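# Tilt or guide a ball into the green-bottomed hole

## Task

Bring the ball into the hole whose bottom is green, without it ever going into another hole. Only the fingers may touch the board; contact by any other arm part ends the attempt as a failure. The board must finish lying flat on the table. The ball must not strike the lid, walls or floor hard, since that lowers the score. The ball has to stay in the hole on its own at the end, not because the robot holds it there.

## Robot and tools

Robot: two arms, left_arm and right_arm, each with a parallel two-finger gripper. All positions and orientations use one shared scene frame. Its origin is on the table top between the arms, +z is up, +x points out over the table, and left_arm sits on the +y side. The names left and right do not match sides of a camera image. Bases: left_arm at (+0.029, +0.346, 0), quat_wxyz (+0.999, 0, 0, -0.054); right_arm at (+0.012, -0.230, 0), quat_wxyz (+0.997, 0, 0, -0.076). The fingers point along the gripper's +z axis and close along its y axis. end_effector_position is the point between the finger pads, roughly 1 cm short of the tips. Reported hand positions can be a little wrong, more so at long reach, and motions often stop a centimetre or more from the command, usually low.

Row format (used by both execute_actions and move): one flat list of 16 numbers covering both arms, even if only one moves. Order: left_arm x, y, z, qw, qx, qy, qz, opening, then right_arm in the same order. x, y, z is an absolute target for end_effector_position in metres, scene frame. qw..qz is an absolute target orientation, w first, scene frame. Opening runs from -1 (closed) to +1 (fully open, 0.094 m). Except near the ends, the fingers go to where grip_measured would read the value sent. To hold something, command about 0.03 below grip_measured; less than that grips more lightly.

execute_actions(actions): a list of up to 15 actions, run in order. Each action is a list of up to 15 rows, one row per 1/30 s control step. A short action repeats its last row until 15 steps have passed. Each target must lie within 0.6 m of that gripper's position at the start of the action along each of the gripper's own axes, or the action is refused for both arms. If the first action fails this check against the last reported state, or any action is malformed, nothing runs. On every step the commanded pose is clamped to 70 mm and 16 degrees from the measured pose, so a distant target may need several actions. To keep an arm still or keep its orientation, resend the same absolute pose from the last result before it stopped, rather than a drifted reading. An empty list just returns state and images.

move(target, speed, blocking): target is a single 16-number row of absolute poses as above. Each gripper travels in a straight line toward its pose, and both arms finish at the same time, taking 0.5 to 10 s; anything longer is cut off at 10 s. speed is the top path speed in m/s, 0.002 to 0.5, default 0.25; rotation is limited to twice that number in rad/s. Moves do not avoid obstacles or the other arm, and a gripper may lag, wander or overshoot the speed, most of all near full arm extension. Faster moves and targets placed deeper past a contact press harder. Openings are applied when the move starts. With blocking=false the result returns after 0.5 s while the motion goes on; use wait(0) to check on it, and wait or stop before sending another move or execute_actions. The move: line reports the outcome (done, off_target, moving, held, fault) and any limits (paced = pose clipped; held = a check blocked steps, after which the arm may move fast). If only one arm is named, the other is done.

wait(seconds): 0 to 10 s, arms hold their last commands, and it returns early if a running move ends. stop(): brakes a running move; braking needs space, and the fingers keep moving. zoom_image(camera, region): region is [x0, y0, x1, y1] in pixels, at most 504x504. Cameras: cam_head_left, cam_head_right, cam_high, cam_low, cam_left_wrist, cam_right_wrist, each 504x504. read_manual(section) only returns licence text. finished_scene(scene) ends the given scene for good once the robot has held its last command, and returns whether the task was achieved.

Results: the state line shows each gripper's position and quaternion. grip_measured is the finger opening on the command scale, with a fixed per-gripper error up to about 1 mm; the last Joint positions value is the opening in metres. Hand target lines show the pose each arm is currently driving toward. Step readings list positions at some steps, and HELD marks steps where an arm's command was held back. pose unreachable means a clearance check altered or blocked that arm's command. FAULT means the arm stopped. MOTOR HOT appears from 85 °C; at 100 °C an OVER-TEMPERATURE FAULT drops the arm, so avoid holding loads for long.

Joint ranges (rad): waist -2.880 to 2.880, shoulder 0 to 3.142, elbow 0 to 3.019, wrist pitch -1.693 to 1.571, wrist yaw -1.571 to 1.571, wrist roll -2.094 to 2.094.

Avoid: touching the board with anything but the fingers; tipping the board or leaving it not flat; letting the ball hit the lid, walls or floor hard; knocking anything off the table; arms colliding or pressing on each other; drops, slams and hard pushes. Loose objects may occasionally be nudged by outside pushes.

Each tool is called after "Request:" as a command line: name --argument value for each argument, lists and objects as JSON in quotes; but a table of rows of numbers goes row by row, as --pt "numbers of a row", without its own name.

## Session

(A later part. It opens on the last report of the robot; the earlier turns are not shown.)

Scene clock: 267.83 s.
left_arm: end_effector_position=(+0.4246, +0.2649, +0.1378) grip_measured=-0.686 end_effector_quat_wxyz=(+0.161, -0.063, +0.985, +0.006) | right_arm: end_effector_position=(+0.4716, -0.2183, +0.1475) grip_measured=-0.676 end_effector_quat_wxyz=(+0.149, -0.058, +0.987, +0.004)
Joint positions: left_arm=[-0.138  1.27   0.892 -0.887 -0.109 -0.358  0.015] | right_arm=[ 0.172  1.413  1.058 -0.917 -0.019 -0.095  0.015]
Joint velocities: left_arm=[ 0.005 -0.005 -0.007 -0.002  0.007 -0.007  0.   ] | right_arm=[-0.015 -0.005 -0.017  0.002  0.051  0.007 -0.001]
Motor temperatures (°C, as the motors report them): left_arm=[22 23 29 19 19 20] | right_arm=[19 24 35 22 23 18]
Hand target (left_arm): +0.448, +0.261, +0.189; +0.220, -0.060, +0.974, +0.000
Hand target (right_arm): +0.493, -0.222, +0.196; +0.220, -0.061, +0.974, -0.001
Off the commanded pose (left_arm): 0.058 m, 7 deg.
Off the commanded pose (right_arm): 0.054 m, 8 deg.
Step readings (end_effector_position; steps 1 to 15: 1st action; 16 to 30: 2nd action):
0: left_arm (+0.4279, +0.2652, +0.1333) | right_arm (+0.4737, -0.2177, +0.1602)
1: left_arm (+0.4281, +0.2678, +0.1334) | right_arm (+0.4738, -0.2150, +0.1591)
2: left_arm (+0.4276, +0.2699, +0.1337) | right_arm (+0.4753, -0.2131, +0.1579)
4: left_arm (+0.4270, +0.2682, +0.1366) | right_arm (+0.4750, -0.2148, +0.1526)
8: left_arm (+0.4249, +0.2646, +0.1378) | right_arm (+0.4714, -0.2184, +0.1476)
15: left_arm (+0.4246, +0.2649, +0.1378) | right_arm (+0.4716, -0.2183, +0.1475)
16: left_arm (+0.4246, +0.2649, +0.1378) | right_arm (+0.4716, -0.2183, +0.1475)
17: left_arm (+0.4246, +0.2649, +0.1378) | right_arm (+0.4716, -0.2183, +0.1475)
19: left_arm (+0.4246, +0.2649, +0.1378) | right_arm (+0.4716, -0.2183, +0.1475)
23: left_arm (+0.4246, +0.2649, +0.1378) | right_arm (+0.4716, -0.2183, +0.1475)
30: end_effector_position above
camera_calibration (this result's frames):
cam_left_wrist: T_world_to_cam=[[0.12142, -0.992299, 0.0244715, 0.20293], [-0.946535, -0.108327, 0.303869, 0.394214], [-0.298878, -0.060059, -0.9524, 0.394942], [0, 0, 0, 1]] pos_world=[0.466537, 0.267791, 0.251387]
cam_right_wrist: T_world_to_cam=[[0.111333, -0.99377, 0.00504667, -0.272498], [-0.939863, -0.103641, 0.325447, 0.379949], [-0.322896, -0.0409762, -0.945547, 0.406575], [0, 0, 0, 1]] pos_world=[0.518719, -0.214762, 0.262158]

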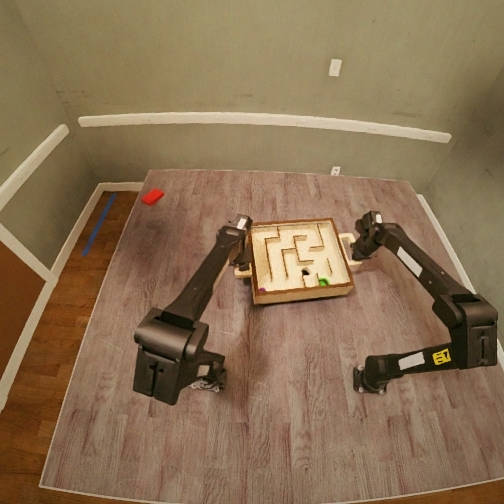

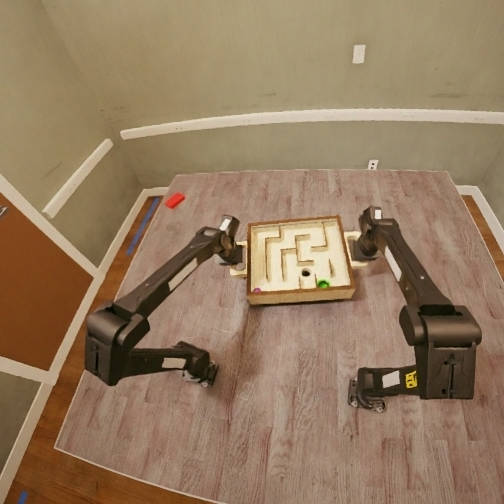

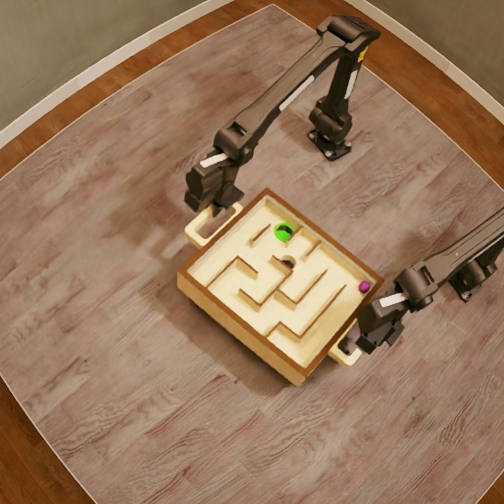

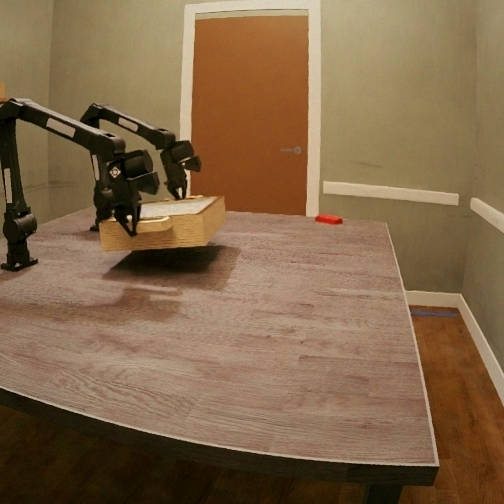

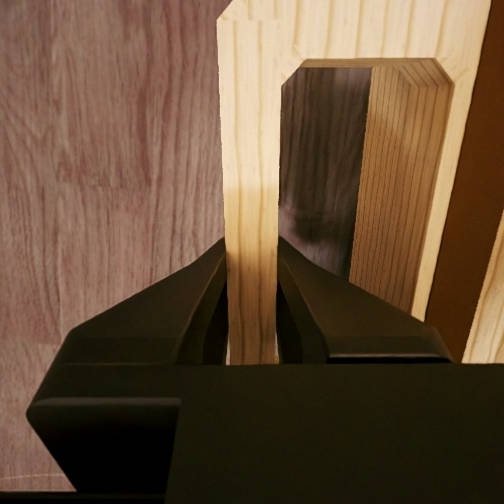

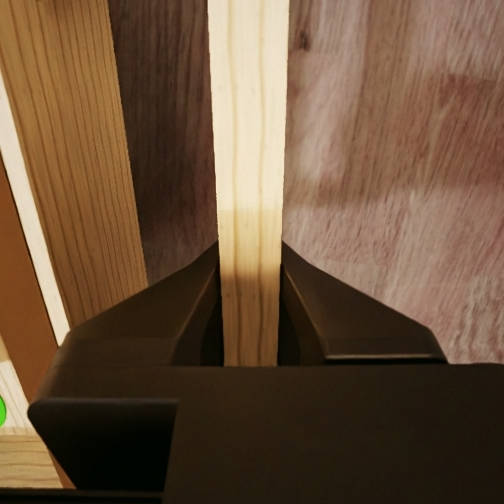

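Request:
execute_actions --actions '[[[0.45,0.261,0.208,0.22,-0.06,0.974,0.022,-0.75,0.497,-0.222,0.178,0.22,-0.06,0.974,0.022,-0.75]],[[0.45,0.261,0.185,0.22,-0.06,0.974,-0.005,-0.75,0.497,-0.222,0.2,0.22,-0.06,0.974,-0.005,-0.75]],[[0.45,0.261,0.185,0.22,-0.06,0.974,-0.005,-0.75,0.497,-0.222,0.2,0.22,-0.06,0.974,-0.005,-0.75]]]'

Request:
zoom_image --camera "cam_high" --region '[150,150,420,420]'

Scene clock: 273.53 s.
left_arm: end_effector_position=(+0.4231, +0.2618, +0.1467) grip_measured=-0.687 end_effector_quat_wxyz=(+0.160, -0.058, +0.985, +0.012) | right_arm: end_effector_position=(+0.4666, -0.2210, +0.1382) grip_measured=-0.676 end_effector_quat_wxyz=(+0.151, -0.054, +0.987, +0.008)
Joint positions: left_arm=[-0.152  1.262  0.91  -0.92  -0.121 -0.359  0.015] | right_arm=[ 0.163  1.408  1.026 -0.887 -0.029 -0.094  0.015]
Joint velocities: left_arm=[-0.005 -0.005 -0.002  0.002  0.022  0.022 -0.001] | right_arm=[ 0.005 -0.015 -0.007 -0.012 -0.066 -0.022 -0.   ]
Motor temperatures (°C, as the motors report them): left_arm=[22 23 30 19 19 20] | right_arm=[19 24 35 22 23 18]
Hand target (left_arm): +0.448, +0.262, +0.185; +0.220, -0.060, +0.974, -0.004
Hand target (right_arm): +0.491, -0.222, +0.200; +0.220, -0.060, +0.974, -0.005
Off the commanded pose (left_arm): 0.047 m, 7 deg.
Off the commanded pose (right_arm): 0.069 m, 8 deg.
Step readings (end_effector_position; steps 1 to 15: 1st action; 16 to 30: 2nd action; 31 to 45: 3rd action):
0: left_arm (+0.4246, +0.2649, +0.1378) | right_arm (+0.4716, -0.2183, +0.1475)
1: left_arm (+0.4239, +0.2664, +0.1383) | right_arm (+0.4717, -0.2166, +0.1466)
2: left_arm (+0.4221, +0.2676, +0.1393) | right_arm (+0.4726, -0.2150, +0.1453)
4: left_arm (+0.4210, +0.2673, +0.1442) | right_arm (+0.4705, -0.2151, +0.1401)
8: left_arm (+0.4191, +0.2656, +0.1473) | right_arm (+0.4673, -0.2166, +0.1363)
15: left_arm (+0.4188, +0.2659, +0.1473) | right_arm (+0.4676, -0.2165, +0.1363)
16: left_arm (+0.4194, +0.2638, +0.1472) | right_arm (+0.4674, -0.2185, +0.1361)
17: left_arm (+0.4210, +0.2618, +0.1475) | right_arm (+0.4670, -0.2203, +0.1358)
19: left_arm (+0.4223, +0.2615, +0.1466) | right_arm (+0.4666, -0.2209, +0.1369)
23: left_arm (+0.4230, +0.2619, +0.1467) | right_arm (+0.4666, -0.2209, +0.1380)
30: left_arm (+0.4231, +0.2618, +0.1467) | right_arm (+0.4666, -0.2209, +0.1382)
31: left_arm (+0.4231, +0.2618, +0.1467) | right_arm (+0.4666, -0.2209, +0.1382)
32: left_arm (+0.4231, +0.2618, +0.1467) | right_arm (+0.4666, -0.2209, +0.1382)
34: left_arm (+0.4231, +0.2618, +0.1467) | right_arm (+0.4666, -0.2210, +0.1382)
38: left_arm (+0.4231, +0.2618, +0.1467) | right_arm (+0.4666, -0.2210, +0.1382)
45: end_effector_position above
camera_calibration (this result's frames):
cam_left_wrist: T_world_to_cam=[[0.112283, -0.993613, 0.0111659, 0.206002], [-0.94653, -0.103529, 0.305554, 0.388186], [-0.302446, -0.0448775, -0.952109, 0.40026], [0, 0, 0, 1]] pos_world=[0.465356, 0.262838, 0.26018]
cam_right_wrist: T_world_to_cam=[[0.103681, -0.994601, -0.00444629, -0.269914], [-0.941575, -0.0995912, 0.321743, 0.380219], [-0.320449, -0.029172, -0.946816, 0.397645], [0, 0, 0, 1]] pos_world=[0.513414, -0.21899, 0.252964]

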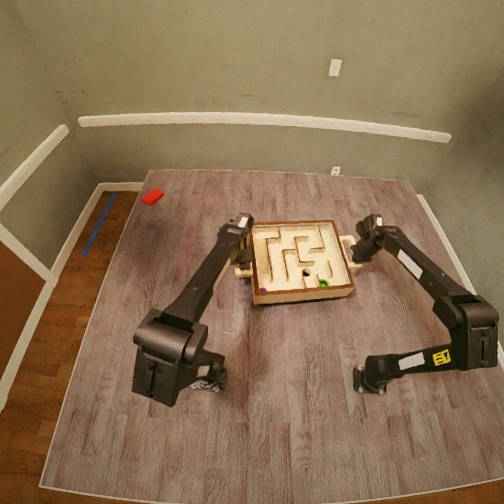

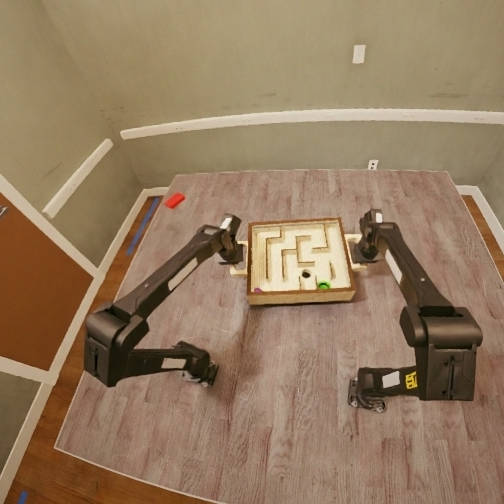

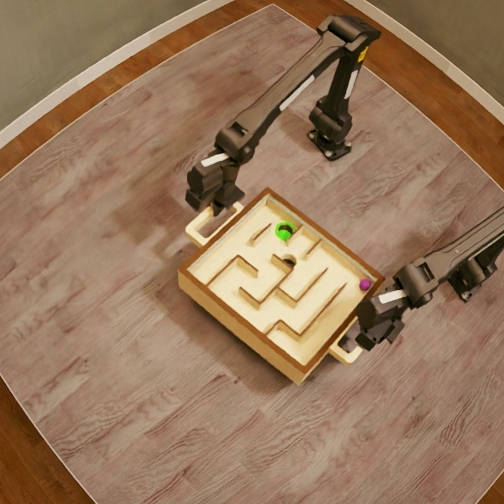

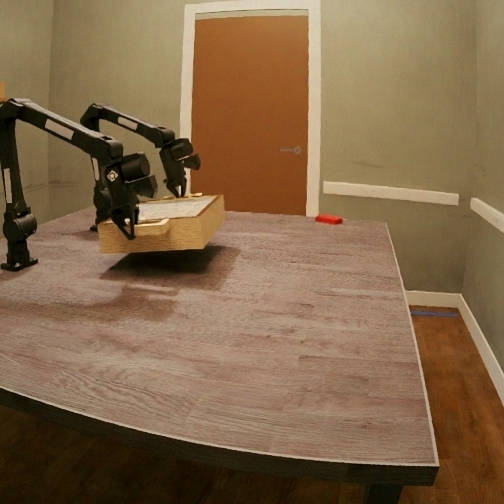

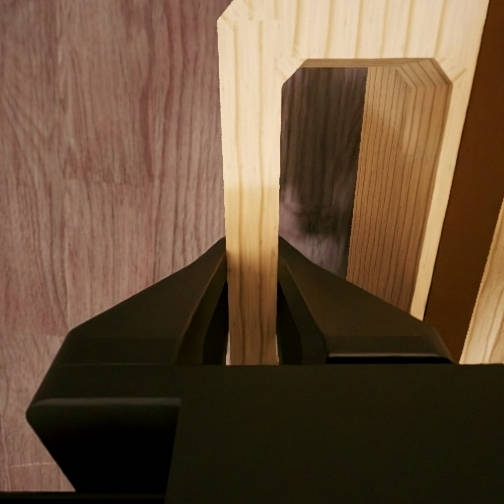

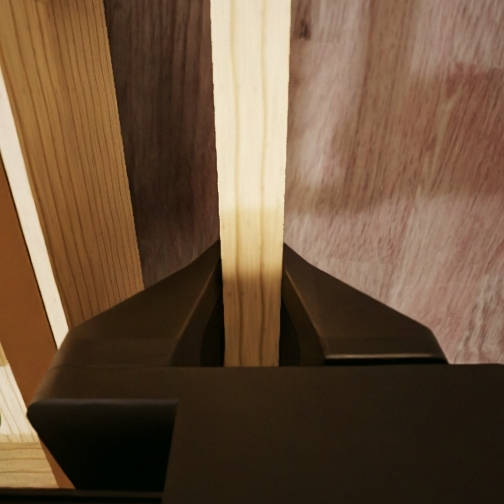

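Region (150, 150, 420, 420) of cam_high's 504x504 image, scaled by 1.867, with more detail than that image has.

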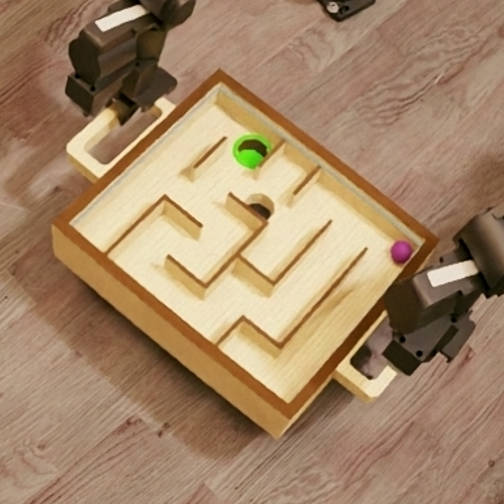

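Request:
execute_actions --actions '[[[0.45,0.261,0.215,0.22,-0.06,0.974,0.035,-0.75,0.497,-0.222,0.18,0.22,-0.06,0.974,0.035,-0.75]],[[0.45,0.261,0.18,0.22,-0.06,0.974,-0.01,-0.75,0.497,-0.222,0.203,0.22,-0.06,0.974,-0.01,-0.75]],[[0.45,0.261,0.18,0.22,-0.06,0.974,-0.01,-0.75,0.497,-0.222,0.203,0.22,-0.06,0.974,-0.01,-0.75]]]'

Request:
zoom_image --camera "cam_high" --region '[150,150,420,420]'

Scene clock: 281.77 s.
left_arm: end_effector_position=(+0.4220, +0.2618, +0.1403) grip_measured=-0.687 end_effector_quat_wxyz=(+0.158, -0.058, +0.986, +0.005) | right_arm: end_effector_position=(+0.4638, -0.2214, +0.1403) grip_measured=-0.677 end_effector_quat_wxyz=(+0.149, -0.053, +0.987, +0.000)
Joint positions: left_arm=[-0.146  1.265  0.896 -0.902 -0.105 -0.356  0.015] | right_arm=[ 0.169  1.4    1.025 -0.898 -0.012 -0.089  0.015]
Joint velocities: left_arm=[-0.005 -0.005 -0.002  0.022 -0.007 -0.095 -0.001] | right_arm=[-0.015  0.005 -0.002  0.007  0.022 -0.022  0.   ]
Motor temperatures (°C, as the motors report them): left_arm=[22 23 30 19 19 20] | right_arm=[19 24 36 22 23 18]
Hand target (left_arm): +0.448, +0.262, +0.180; +0.220, -0.060, +0.974, -0.009
Hand target (right_arm): +0.491, -0.222, +0.204; +0.220, -0.060, +0.974, -0.010
Off the commanded pose (left_arm): 0.049 m, 7 deg.
Off the commanded pose (right_arm): 0.071 m, 8 deg.
Step readings (end_effector_position; steps 1 to 15: 1st action; 16 to 30: 2nd action; 31 to 45: 3rd action):
0: left_arm (+0.4231, +0.2618, +0.1467) | right_arm (+0.4666, -0.2210, +0.1382)
1: left_arm (+0.4222, +0.2649, +0.1468) | right_arm (+0.4666, -0.2178, +0.1384)
2: left_arm (+0.4202, +0.2672, +0.1476) | right_arm (+0.4672, -0.2153, +0.1389)
4: left_arm (+0.4185, +0.2669, +0.1514) | right_arm (+0.4671, -0.2151, +0.1383)
8: left_arm (+0.4211, +0.2650, +0.1571) | right_arm (+0.4672, -0.2169, +0.1383)
15: left_arm (+0.4206, +0.2647, +0.1574) | right_arm (+0.4672, -0.2172, +0.1383)
16: left_arm (+0.4212, +0.2615, +0.1564) | right_arm (+0.4669, -0.2204, +0.1378)
17: left_arm (+0.4236, +0.2591, +0.1549) | right_arm (+0.4662, -0.2230, +0.1376)
19: left_arm (+0.4240, +0.2600, +0.1469) | right_arm (+0.4657, -0.2230, +0.1401)
23: left_arm (+0.4214, +0.2619, +0.1401) | right_arm (+0.4641, -0.2211, +0.1404)
30: left_arm (+0.4220, +0.2618, +0.1403) | right_arm (+0.4638, -0.2214, +0.1403)
31: left_arm (+0.4220, +0.2618, +0.1403) | right_arm (+0.4638, -0.2214, +0.1403)
32: left_arm (+0.4220, +0.2618, +0.1403) | right_arm (+0.4638, -0.2214, +0.1403)
34: left_arm (+0.4220, +0.2618, +0.1403) | right_arm (+0.4638, -0.2214, +0.1403)
38: left_arm (+0.4220, +0.2618, +0.1403) | right_arm (+0.4638, -0.2214, +0.1403)
45: end_effector_position above
camera_calibration (this result's frames):
cam_left_wrist: T_world_to_cam=[[0.110829, -0.993531, 0.0247574, 0.20487], [-0.945679, -0.0977654, 0.310054, 0.386606], [-0.305628, -0.0577756, -0.950397, 0.398352], [0, 0, 0, 1]] pos_world=[0.464647, 0.264356, 0.253652]
cam_right_wrist: T_world_to_cam=[[0.100348, -0.994899, 0.0103422, -0.270604], [-0.940822, -0.0915018, 0.326314, 0.377679], [-0.323703, -0.0424752, -0.945205, 0.397132], [0, 0, 0, 1]] pos_world=[0.511036, -0.217797, 0.254928]

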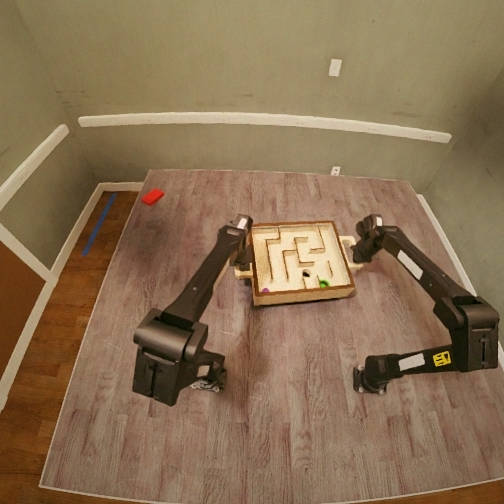

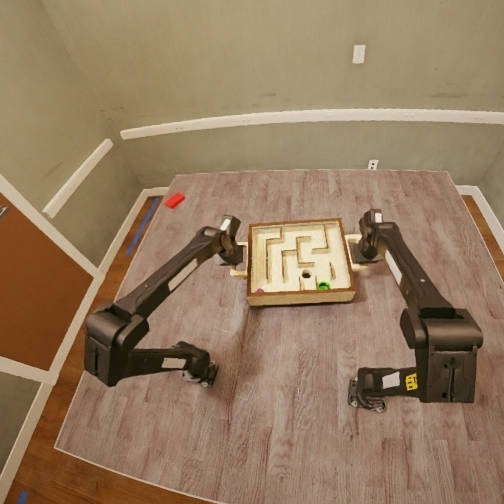

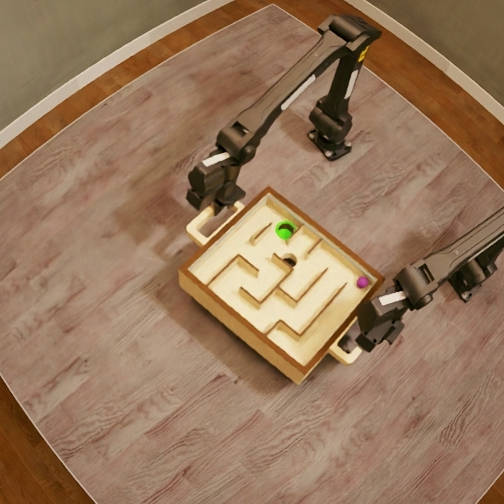

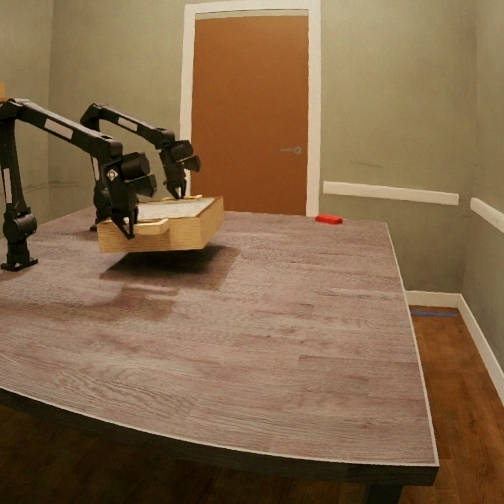

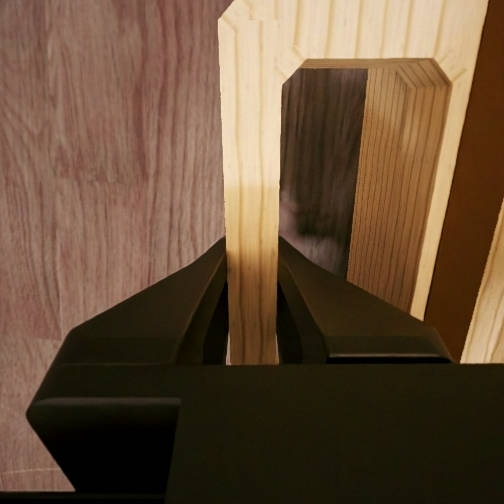

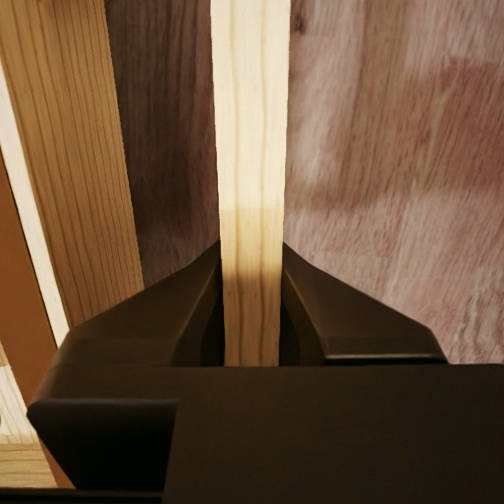

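Region (150, 150, 420, 420) of cam_high's 504x504 image, scaled by 1.867, with more detail than that image has.

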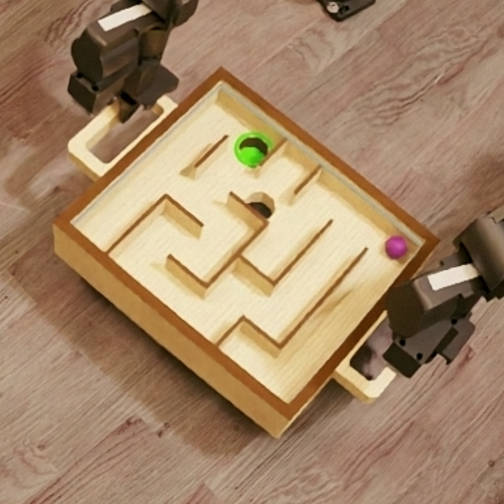

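Request:
execute_actions --actions '[[[0.45,0.261,0.215,0.22,-0.06,0.974,0.035,-0.75,0.497,-0.222,0.178,0.22,-0.06,0.974,0.035,-0.75]],[[0.45,0.261,0.215,0.22,-0.06,0.974,0.035,-0.75,0.497,-0.222,0.178,0.22,-0.06,0.974,0.035,-0.75],[0.45,0.261,0.215,0.22,-0.06,0.974,0.035,-0.75,0.497,-0.222,0.178,0.22,-0.06,0.974,0.035,-0.75],[0.45,0.261,0.215,0.22,-0.06,0.974,0.035,-0.75,0.497,-0.222,0.178,0.22,-0.06,0.974,0.035,-0.75],[0.45,0.261,0.215,0.22,-0.06,0.974,0.035,-0.75,0.497,-0.222,0.178,0.22,-0.06,0.974,0.035,-0.75],[0.45,0.261,0.18,0.22,-0.06,0.974,-0.01,-0.75,0.497,-0.222,0.198,0.22,-0.06,0.974,-0.01,-0.75]],[[0.45,0.261,0.18,0.22,-0.06,0.974,-0.01,-0.75,0.497,-0.222,0.198,0.22,-0.06,0.974,-0.01,-0.75]]]'

Request:
zoom_image --camera "cam_high" --region '[150,150,420,420]'

Scene clock: 291.70 s.
left_arm: end_effector_position=(+0.4226, +0.2621, +0.1403) grip_measured=-0.687 end_effector_quat_wxyz=(+0.159, -0.059, +0.985, +0.005) | right_arm: end_effector_position=(+0.4655, -0.2209, +0.1401) grip_measured=-0.677 end_effector_quat_wxyz=(+0.152, -0.054, +0.987, +0.000)
Joint positions: left_arm=[-0.145  1.265  0.895 -0.899 -0.107 -0.357  0.015] | right_arm=[ 0.17   1.401  1.024 -0.888 -0.012 -0.089  0.015]
Joint velocities: left_arm=[-0.015  0.005 -0.012  0.012 -0.066 -0.007  0.   ] | right_arm=[-0.015 -0.005  0.007 -0.007 -0.037  0.037 -0.   ]
Motor temperatures (°C, as the motors report them): left_arm=[22 23 30 19 19 20] | right_arm=[19 24 37 21 23 18]
Hand target (left_arm): +0.448, +0.262, +0.180; +0.220, -0.060, +0.974, -0.009
Hand target (right_arm): +0.492, -0.222, +0.199; +0.220, -0.060, +0.974, -0.010
Off the commanded pose (left_arm): 0.048 m, 7 deg.
Off the commanded pose (right_arm): 0.066 m, 8 deg.
Step readings (end_effector_position; steps 1 to 15: 1st action; 16 to 30: 2nd action; 31 to 45: 3rd action):
0: left_arm (+0.4220, +0.2618, +0.1403) | right_arm (+0.4638, -0.2214, +0.1403)
1: left_arm (+0.4212, +0.2650, +0.1407) | right_arm (+0.4643, -0.2182, +0.1406)
2: left_arm (+0.4190, +0.2677, +0.1417) | right_arm (+0.4655, -0.2152, +0.1412)
4: left_arm (+0.4178, +0.2670, +0.1481) | right_arm (+0.4659, -0.2154, +0.1394)
8: left_arm (+0.4211, +0.2646, +0.1576) | right_arm (+0.4668, -0.2175, +0.1390)
15: left_arm (+0.4213, +0.2648, +0.1585) | right_arm (+0.4678, -0.2172, +0.1394)
16: left_arm (+0.4213, +0.2648, +0.1585) | right_arm (+0.4678, -0.2172, +0.1394)
17: left_arm (+0.4213, +0.2648, +0.1585) | right_arm (+0.4678, -0.2172, +0.1394)
19: left_arm (+0.4213, +0.2648, +0.1585) | right_arm (+0.4678, -0.2172, +0.1394)
23: left_arm (+0.4250, +0.2602, +0.1478) | right_arm (+0.4670, -0.2228, +0.1404)
30: left_arm (+0.4225, +0.2621, +0.1402) | right_arm (+0.4655, -0.2209, +0.1401)
31: left_arm (+0.4226, +0.2621, +0.1403) | right_arm (+0.4655, -0.2209, +0.1401)
32: left_arm (+0.4226, +0.2621, +0.1403) | right_arm (+0.4655, -0.2209, +0.1401)
34: left_arm (+0.4226, +0.2621, +0.1403) | right_arm (+0.4655, -0.2209, +0.1401)
38: left_arm (+0.4226, +0.2621, +0.1403) | right_arm (+0.4655, -0.2209, +0.1401)
45: end_effector_position above
camera_calibration (this result's frames):
cam_left_wrist: T_world_to_cam=[[0.112424, -0.993368, 0.0241145, 0.204492], [-0.946346, -0.0996401, 0.307411, 0.388424], [-0.302969, -0.057381, -0.951271, 0.397418], [0, 0, 0, 1]] pos_world=[0.464998, 0.264643, 0.253715]
cam_right_wrist: T_world_to_cam=[[0.101048, -0.994823, 0.0108356, -0.270602], [-0.943089, -0.0923132, 0.319472, 0.381221], [-0.316818, -0.0425008, -0.947534, 0.394538], [0, 0, 0, 1]] pos_world=[0.511866, -0.217241, 0.254981]

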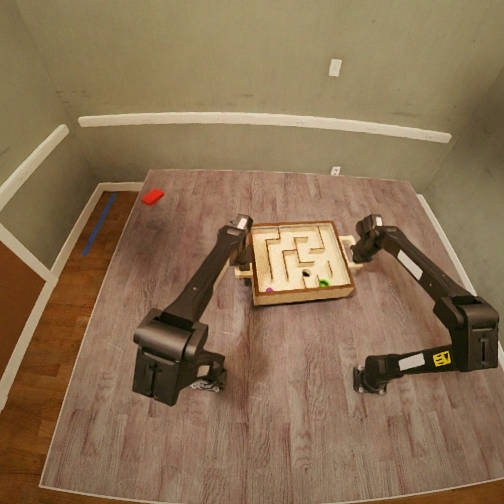

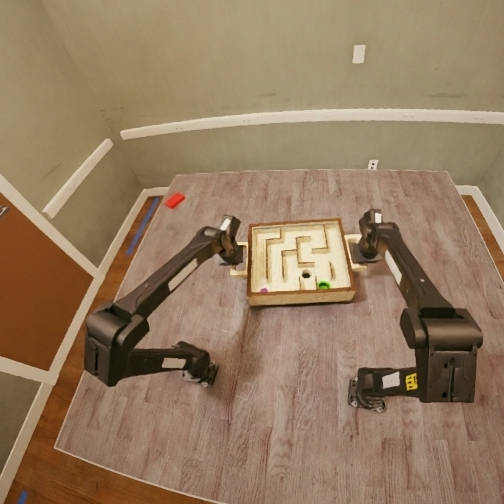

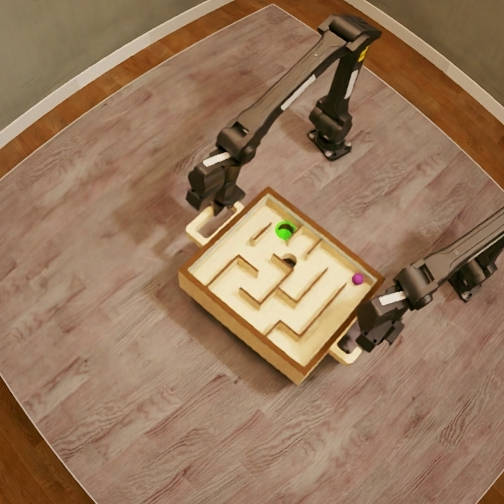

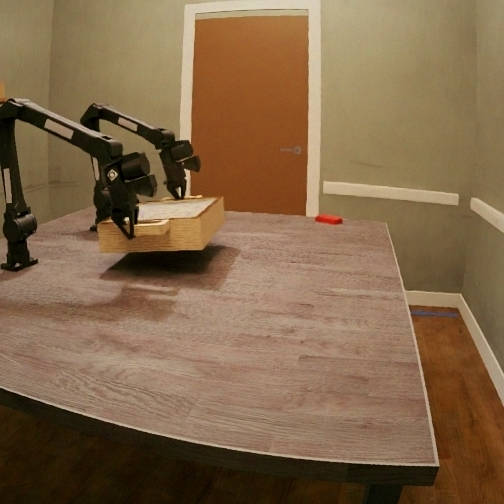

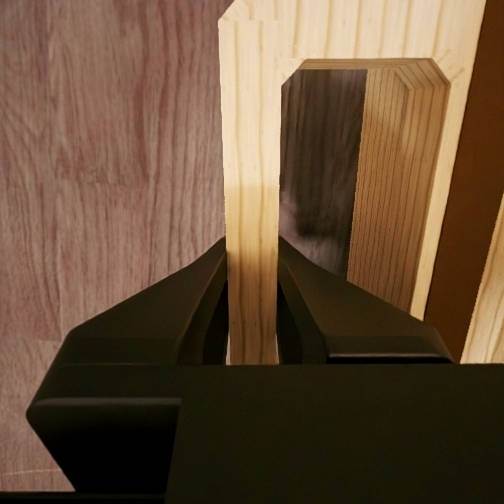

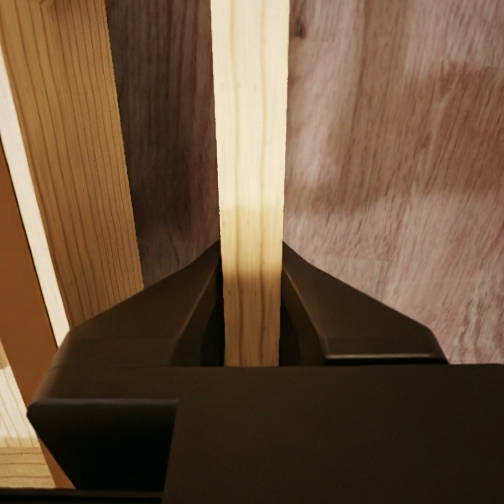

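Region (150, 150, 420, 420) of cam_high's 504x504 image, scaled by 1.867, with more detail than that image has.

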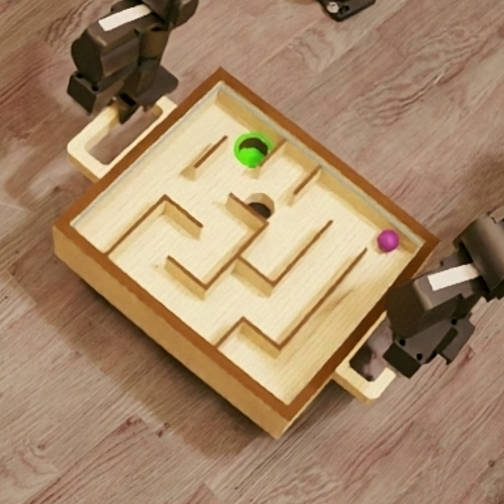

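Request:
execute_actions --actions '[[[0.45,0.261,0.215,0.22,-0.06,0.974,0.035,-0.75,0.497,-0.222,0.178,0.22,-0.06,0.974,0.035,-0.75]],[[0.45,0.261,0.215,0.22,-0.06,0.974,0.035,-0.75,0.497,-0.222,0.178,0.22,-0.06,0.974,0.035,-0.75]],[[0.45,0.261,0.18,0.22,-0.06,0.974,-0.01,-0.75,0.497,-0.222,0.198,0.22,-0.06,0.974,-0.01,-0.75]],[[0.45,0.261,0.18,0.22,-0.06,0.974,-0.01,-0.75,0.497,-0.222,0.198,0.22,-0.06,0.974,-0.01,-0.75]]]'

Request:
zoom_image --camera "cam_high" --region '[150,150,420,420]'

Scene clock: 299.13 s.
left_arm: end_effector_position=(+0.4223, +0.2622, +0.1399) grip_measured=-0.687 end_effector_quat_wxyz=(+0.159, -0.059, +0.986, +0.006) | right_arm: end_effector_position=(+0.4650, -0.2208, +0.1398) grip_measured=-0.676 end_effector_quat_wxyz=(+0.152, -0.053, +0.987, +0.001)
Joint positions: left_arm=[-0.145  1.266  0.895 -0.9   -0.107 -0.357  0.015] | right_arm=[ 0.17   1.4    1.022 -0.888 -0.012 -0.088  0.015]
Joint velocities: left_arm=[-0.005 -0.005  0.007  0.017  0.037  0.066 -0.   ] | right_arm=[ 0.005  0.005 -0.007 -0.002 -0.022  0.007  0.   ]
Motor temperatures (°C, as the motors report them): left_arm=[22 23 30 19 19 20] | right_arm=[19 24 37 21 23 18]
Hand target (left_arm): +0.448, +0.262, +0.180; +0.220, -0.060, +0.974, -0.009
Hand target (right_arm): +0.491, -0.222, +0.199; +0.220, -0.060, +0.974, -0.010
Off the commanded pose (left_arm): 0.049 m, 7 deg.
Off the commanded pose (right_arm): 0.066 m, 8 deg.
Step readings (end_effector_position; steps 1 to 15: 1st action; 16 to 30: 2nd action; 31 to 45: 3rd action; 46 to 60: 4th action):
0: left_arm (+0.4226, +0.2621, +0.1403) | right_arm (+0.4655, -0.2209, +0.1401)
1: left_arm (+0.4218, +0.2654, +0.1406) | right_arm (+0.4656, -0.2177, +0.1402)
2: left_arm (+0.4196, +0.2680, +0.1418) | right_arm (+0.4664, -0.2148, +0.1406)
4: left_arm (+0.4182, +0.2671, +0.1481) | right_arm (+0.4663, -0.2152, +0.1390)
8: left_arm (+0.4211, +0.2645, +0.1574) | right_arm (+0.4667, -0.2174, +0.1385)
15: left_arm (+0.4211, +0.2647, +0.1582) | right_arm (+0.4673, -0.2172, +0.1388)
16: left_arm (+0.4211, +0.2647, +0.1582) | right_arm (+0.4673, -0.2172, +0.1388)
17: left_arm (+0.4211, +0.2647, +0.1582) | right_arm (+0.4673, -0.2172, +0.1388)
19: left_arm (+0.4211, +0.2647, +0.1582) | right_arm (+0.4673, -0.2172, +0.1388)
23: left_arm (+0.4211, +0.2647, +0.1582) | right_arm (+0.4673, -0.2172, +0.1388)
30: left_arm (+0.4211, +0.2647, +0.1582) | right_arm (+0.4673, -0.2172, +0.1388)
31: left_arm (+0.4217, +0.2614, +0.1570) | right_arm (+0.4672, -0.2205, +0.1383)
32: left_arm (+0.4242, +0.2589, +0.1555) | right_arm (+0.4669, -0.2232, +0.1381)
34: left_arm (+0.4247, +0.2602, +0.1475) | right_arm (+0.4666, -0.2228, +0.1400)
38: left_arm (+0.4216, +0.2625, +0.1397) | right_arm (+0.4652, -0.2206, +0.1398)
45: left_arm (+0.4223, +0.2622, +0.1399) | right_arm (+0.4650, -0.2207, +0.1398)
46: left_arm (+0.4223, +0.2622, +0.1399) | right_arm (+0.4650, -0.2207, +0.1398)
47: left_arm (+0.4223, +0.2622, +0.1399) | right_arm (+0.4650, -0.2207, +0.1398)
49: left_arm (+0.4223, +0.2622, +0.1399) | right_arm (+0.4650, -0.2208, +0.1398)
53: left_arm (+0.4223, +0.2622, +0.1399) | right_arm (+0.4650, -0.2208, +0.1398)
60: end_effector_position above
camera_calibration (this result's frames):
cam_left_wrist: T_world_to_cam=[[0.11246, -0.993377, 0.0235678, 0.204679], [-0.945891, -0.0997581, 0.30877, 0.387902], [-0.304374, -0.0570167, -0.950845, 0.397421], [0, 0, 0, 1]] pos_world=[0.464859, 0.264679, 0.25329]
cam_right_wrist: T_world_to_cam=[[0.100442, -0.99489, 0.010212, -0.270139], [-0.943017, -0.0919226, 0.319796, 0.380865], [-0.317223, -0.0417511, -0.947431, 0.394444], [0, 0, 0, 1]] pos_world=[0.511422, -0.21728, 0.254668]

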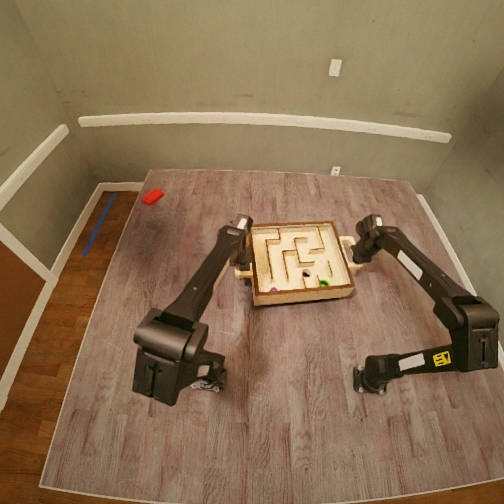

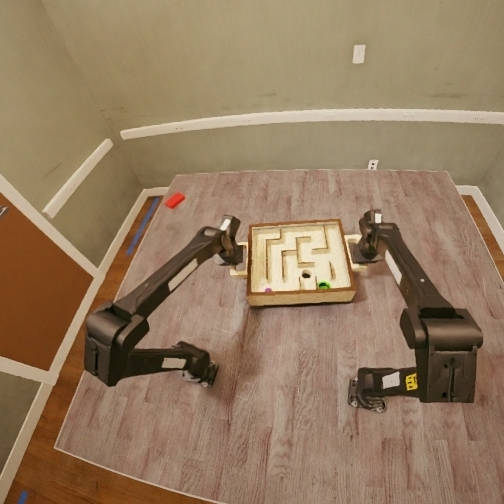

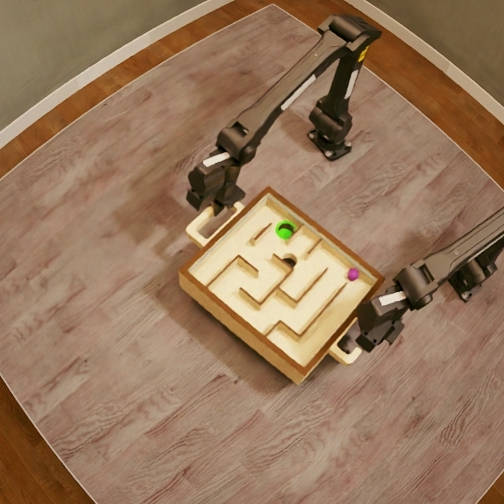

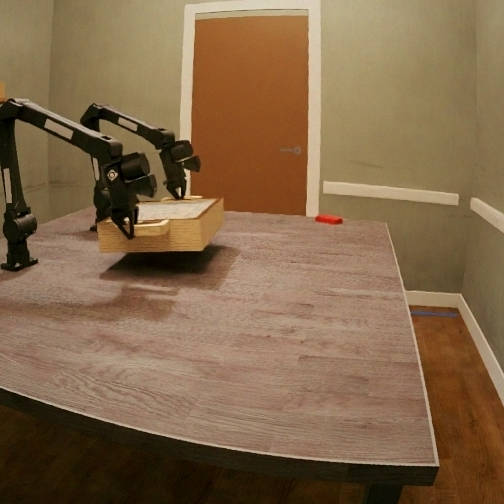

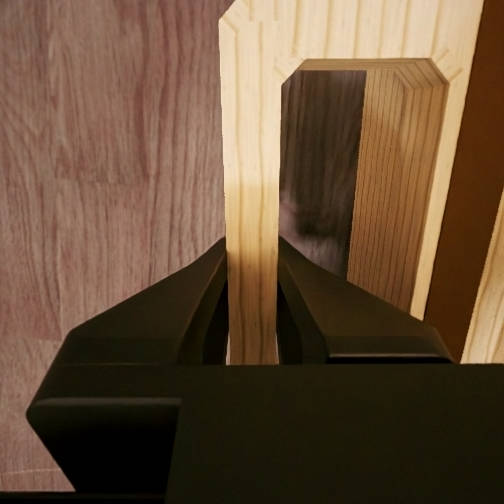

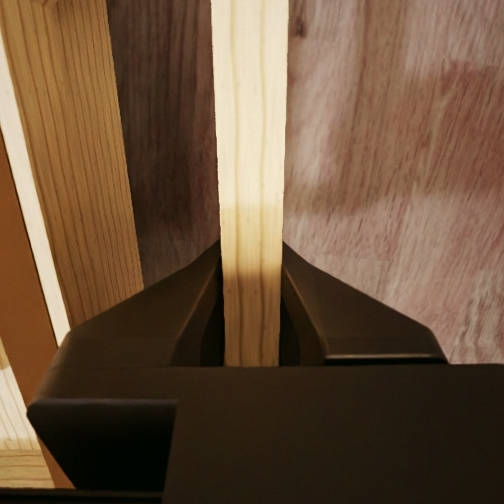

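Region (150, 150, 420, 420) of cam_high's 504x504 image, scaled by 1.867, with more detail than that image has.

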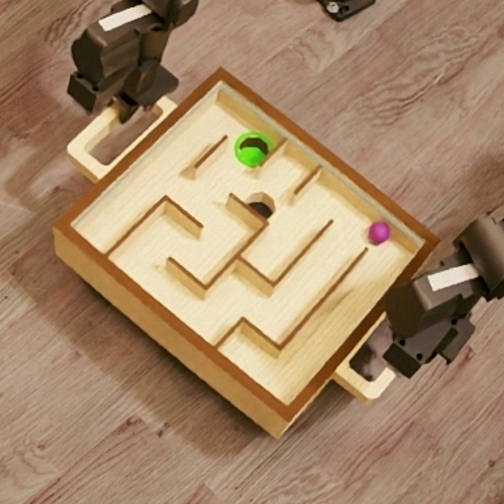

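About 11 px per pulse; ball is now on the long wall's line. Repeat twice.

Request:
execute_actions --actions '[[[0.45,0.261,0.215,0.22,-0.06,0.974,0.035,-0.75,0.497,-0.222,0.178,0.22,-0.06,0.974,0.035,-0.75]],[[0.45,0.261,0.215,0.22,-0.06,0.974,0.035,-0.75,0.497,-0.222,0.178,0.22,-0.06,0.974,0.035,-0.75]],[[0.45,0.261,0.18,0.22,-0.06,0.974,-0.01,-0.75,0.497,-0.222,0.198,0.22,-0.06,0.974,-0.01,-0.75]],[[0.45,0.261,0.215,0.22,-0.06,0.974,0.035,-0.75,0.497,-0.222,0.178,0.22,-0.06,0.974,0.035,-0.75]],[[0.45,0.261,0.215,0.22,-0.06,0.974,0.035,-0.75,0.497,-0.222,0.178,0.22,-0.06,0.974,0.035,-0.75]],[[0.45,0.261,0.18,0.22,-0.06,0.974,-0.01,-0.75,0.497,-0.222,0.198,0.22,-0.06,0.974,-0.01,-0.75]],[[0.45,0.261,0.18,0.22,-0.06,0.974,-0.01,-0.75,0.497,-0.222,0.198,0.22,-0.06,0.974,-0.01,-0.75]]]'

Request:
zoom_image --camera "cam_high" --region '[150,150,420,420]'

Scene clock: 310.37 s.
left_arm: end_effector_position=(+0.4221, +0.2623, +0.1394) grip_measured=-0.687 end_effector_quat_wxyz=(+0.158, -0.059, +0.986, +0.006) | right_arm: end_effector_position=(+0.4649, -0.2205, +0.1397) grip_measured=-0.676 end_effector_quat_wxyz=(+0.152, -0.054, +0.987, +0.001)
Joint positions: left_arm=[-0.145  1.266  0.895 -0.9   -0.108 -0.357  0.015] | right_arm=[ 0.17   1.4    1.021 -0.887 -0.014 -0.089  0.015]
Joint velocities: left_arm=[-0.005  0.005 -0.002 -0.007  0.007 -0.139 -0.   ] | right_arm=[-0.005 -0.005 -0.012 -0.007  0.037  0.022  0.   ]
Motor temperatures (°C, as the motors report them): left_arm=[22 23 30 19 19 20] | right_arm=[19 24 38 21 23 18]
Hand target (left_arm): +0.448, +0.262, +0.180; +0.220, -0.060, +0.974, -0.009
Hand target (right_arm): +0.491, -0.222, +0.199; +0.220, -0.060, +0.974, -0.010
Off the commanded pose (left_arm): 0.049 m, 7 deg.
Off the commanded pose (right_arm): 0.067 m, 8 deg.
Step readings (end_effector_position; steps 1 to 15: 1st action; 16 to 30: 2nd action; 31 to 45: 3rd action; 46 to 60: 4th action; 61 to 75: 5th action; 76 to 90: 6th action; 91 to 105: 7th action):
0: left_arm (+0.4223, +0.2622, +0.1399) | right_arm (+0.4650, -0.2208, +0.1398)
1: left_arm (+0.4215, +0.2655, +0.1403) | right_arm (+0.4652, -0.2175, +0.1400)
2: left_arm (+0.4195, +0.2680, +0.1415) | right_arm (+0.4659, -0.2149, +0.1404)
4: left_arm (+0.4180, +0.2672, +0.1475) | right_arm (+0.4661, -0.2152, +0.1387)
8: left_arm (+0.4213, +0.2649, +0.1572) | right_arm (+0.4667, -0.2171, +0.1384)
15: left_arm (+0.4211, +0.2651, +0.1579) | right_arm (+0.4673, -0.2170, +0.1386)
16: left_arm (+0.4211, +0.2651, +0.1579) | right_arm (+0.4673, -0.2170, +0.1386)
17: left_arm (+0.4211, +0.2651, +0.1579) | right_arm (+0.4673, -0.2170, +0.1386)
19: left_arm (+0.4211, +0.2651, +0.1579) | right_arm (+0.4673, -0.2170, +0.1386)
23: left_arm (+0.4211, +0.2651, +0.1579) | right_arm (+0.4673, -0.2170, +0.1386)
30: left_arm (+0.4211, +0.2651, +0.1579) | right_arm (+0.4673, -0.2170, +0.1386)
31: left_arm (+0.4218, +0.2619, +0.1569) | right_arm (+0.4672, -0.2202, +0.1382)
32: left_arm (+0.4242, +0.2592, +0.1554) | right_arm (+0.4669, -0.2230, +0.1381)
34: left_arm (+0.4245, +0.2604, +0.1471) | right_arm (+0.4667, -0.2227, +0.1400)
38: left_arm (+0.4215, +0.2626, +0.1394) | right_arm (+0.4652, -0.2205, +0.1398)
45: left_arm (+0.4222, +0.2623, +0.1396) | right_arm (+0.4651, -0.2206, +0.1398)
46: left_arm (+0.4215, +0.2655, +0.1400) | right_arm (+0.4653, -0.2175, +0.1400)
47: left_arm (+0.4195, +0.2681, +0.1412) | right_arm (+0.4660, -0.2147, +0.1404)
49: left_arm (+0.4180, +0.2672, +0.1474) | right_arm (+0.4661, -0.2151, +0.1386)
53: left_arm (+0.4210, +0.2648, +0.1569) | right_arm (+0.4666, -0.2173, +0.1381)
60: left_arm (+0.4209, +0.2650, +0.1577) | right_arm (+0.4672, -0.2170, +0.1384)
61: left_arm (+0.4209, +0.2650, +0.1577) | right_arm (+0.4672, -0.2170, +0.1384)
62: left_arm (+0.4209, +0.2650, +0.1577) | right_arm (+0.4672, -0.2169, +0.1384)
64: left_arm (+0.4209, +0.2650, +0.1577) | right_arm (+0.4672, -0.2169, +0.1384)
68: left_arm (+0.4209, +0.2650, +0.1577) | right_arm (+0.4672, -0.2169, +0.1384)
75: left_arm (+0.4209, +0.2650, +0.1577) | right_arm (+0.4672, -0.2169, +0.1384)
76: left_arm (+0.4217, +0.2618, +0.1568) | right_arm (+0.4671, -0.2201, +0.1379)
77: left_arm (+0.4240, +0.2593, +0.1553) | right_arm (+0.4667, -0.2229, +0.1378)
79: left_arm (+0.4243, +0.2604, +0.1469) | right_arm (+0.4665, -0.2225, +0.1397)
83: left_arm (+0.4214, +0.2625, +0.1392) | right_arm (+0.4650, -0.2204, +0.1397)
90: left_arm (+0.4221, +0.2623, +0.1394) | right_arm (+0.4649, -0.2205, +0.1397)
91: left_arm (+0.4221, +0.2623, +0.1394) | right_arm (+0.4649, -0.2205, +0.1397)
92: left_arm (+0.4221, +0.2623, +0.1394) | right_arm (+0.4649, -0.2205, +0.1397)
94: left_arm (+0.4221, +0.2623, +0.1394) | right_arm (+0.4649, -0.2205, +0.1397)
98: left_arm (+0.4221, +0.2623, +0.1394) | right_arm (+0.4649, -0.2205, +0.1397)
105: end_effector_position above
camera_calibration (this result's frames):
cam_left_wrist: T_world_to_cam=[[0.112604, -0.993381, 0.0226809, 0.204896], [-0.945451, -0.100092, 0.310007, 0.387597], [-0.305685, -0.0563516, -0.950464, 0.397242], [0, 0, 0, 1]] pos_world=[0.464813, 0.26472, 0.252759]
cam_right_wrist: T_world_to_cam=[[0.101257, -0.99482, 0.00890827, -0.270048], [-0.943057, -0.0931288, 0.319329, 0.380629], [-0.316846, -0.0407354, -0.947602, 0.394392], [0, 0, 0, 1]] pos_world=[0.511261, -0.217136, 0.254587]

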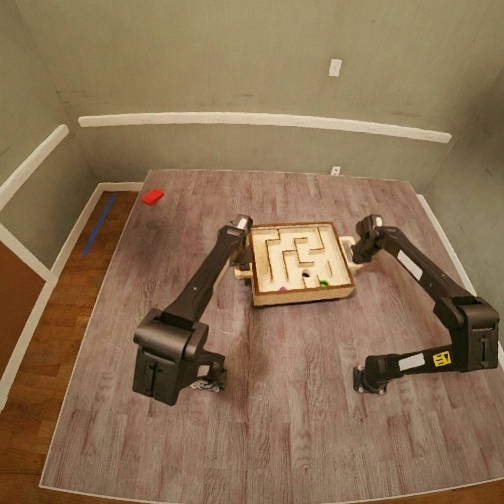

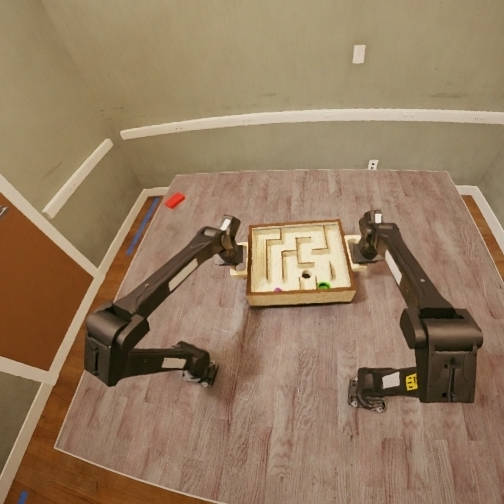

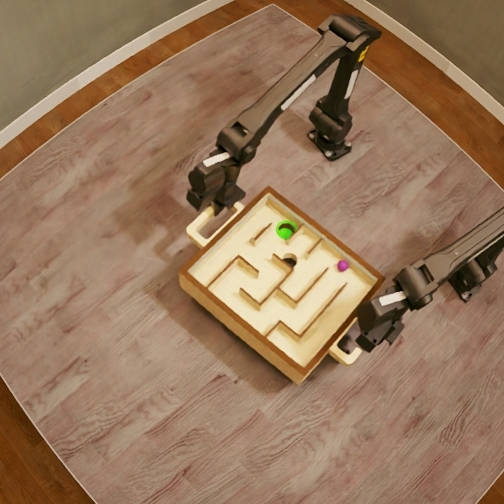

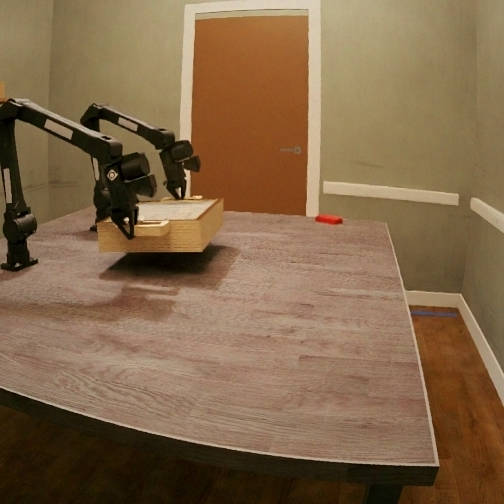

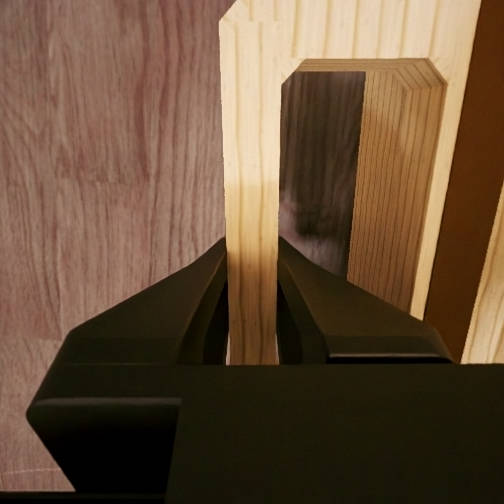

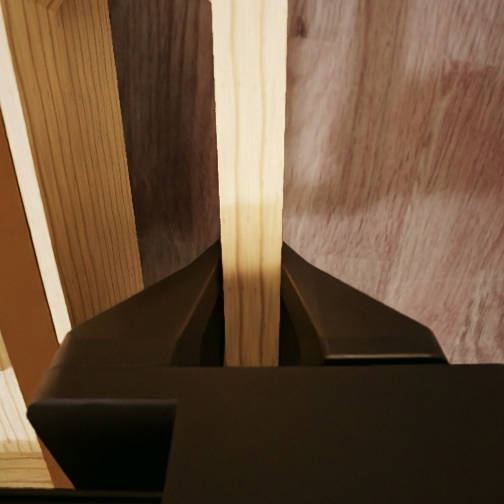

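Region (150, 150, 420, 420) of cam_high's 504x504 image, scaled by 1.867, with more detail than that image has.

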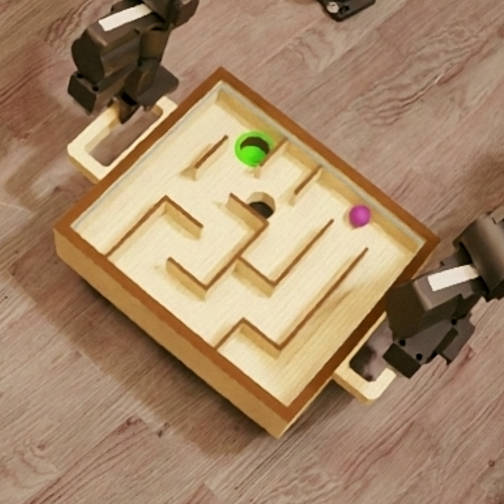

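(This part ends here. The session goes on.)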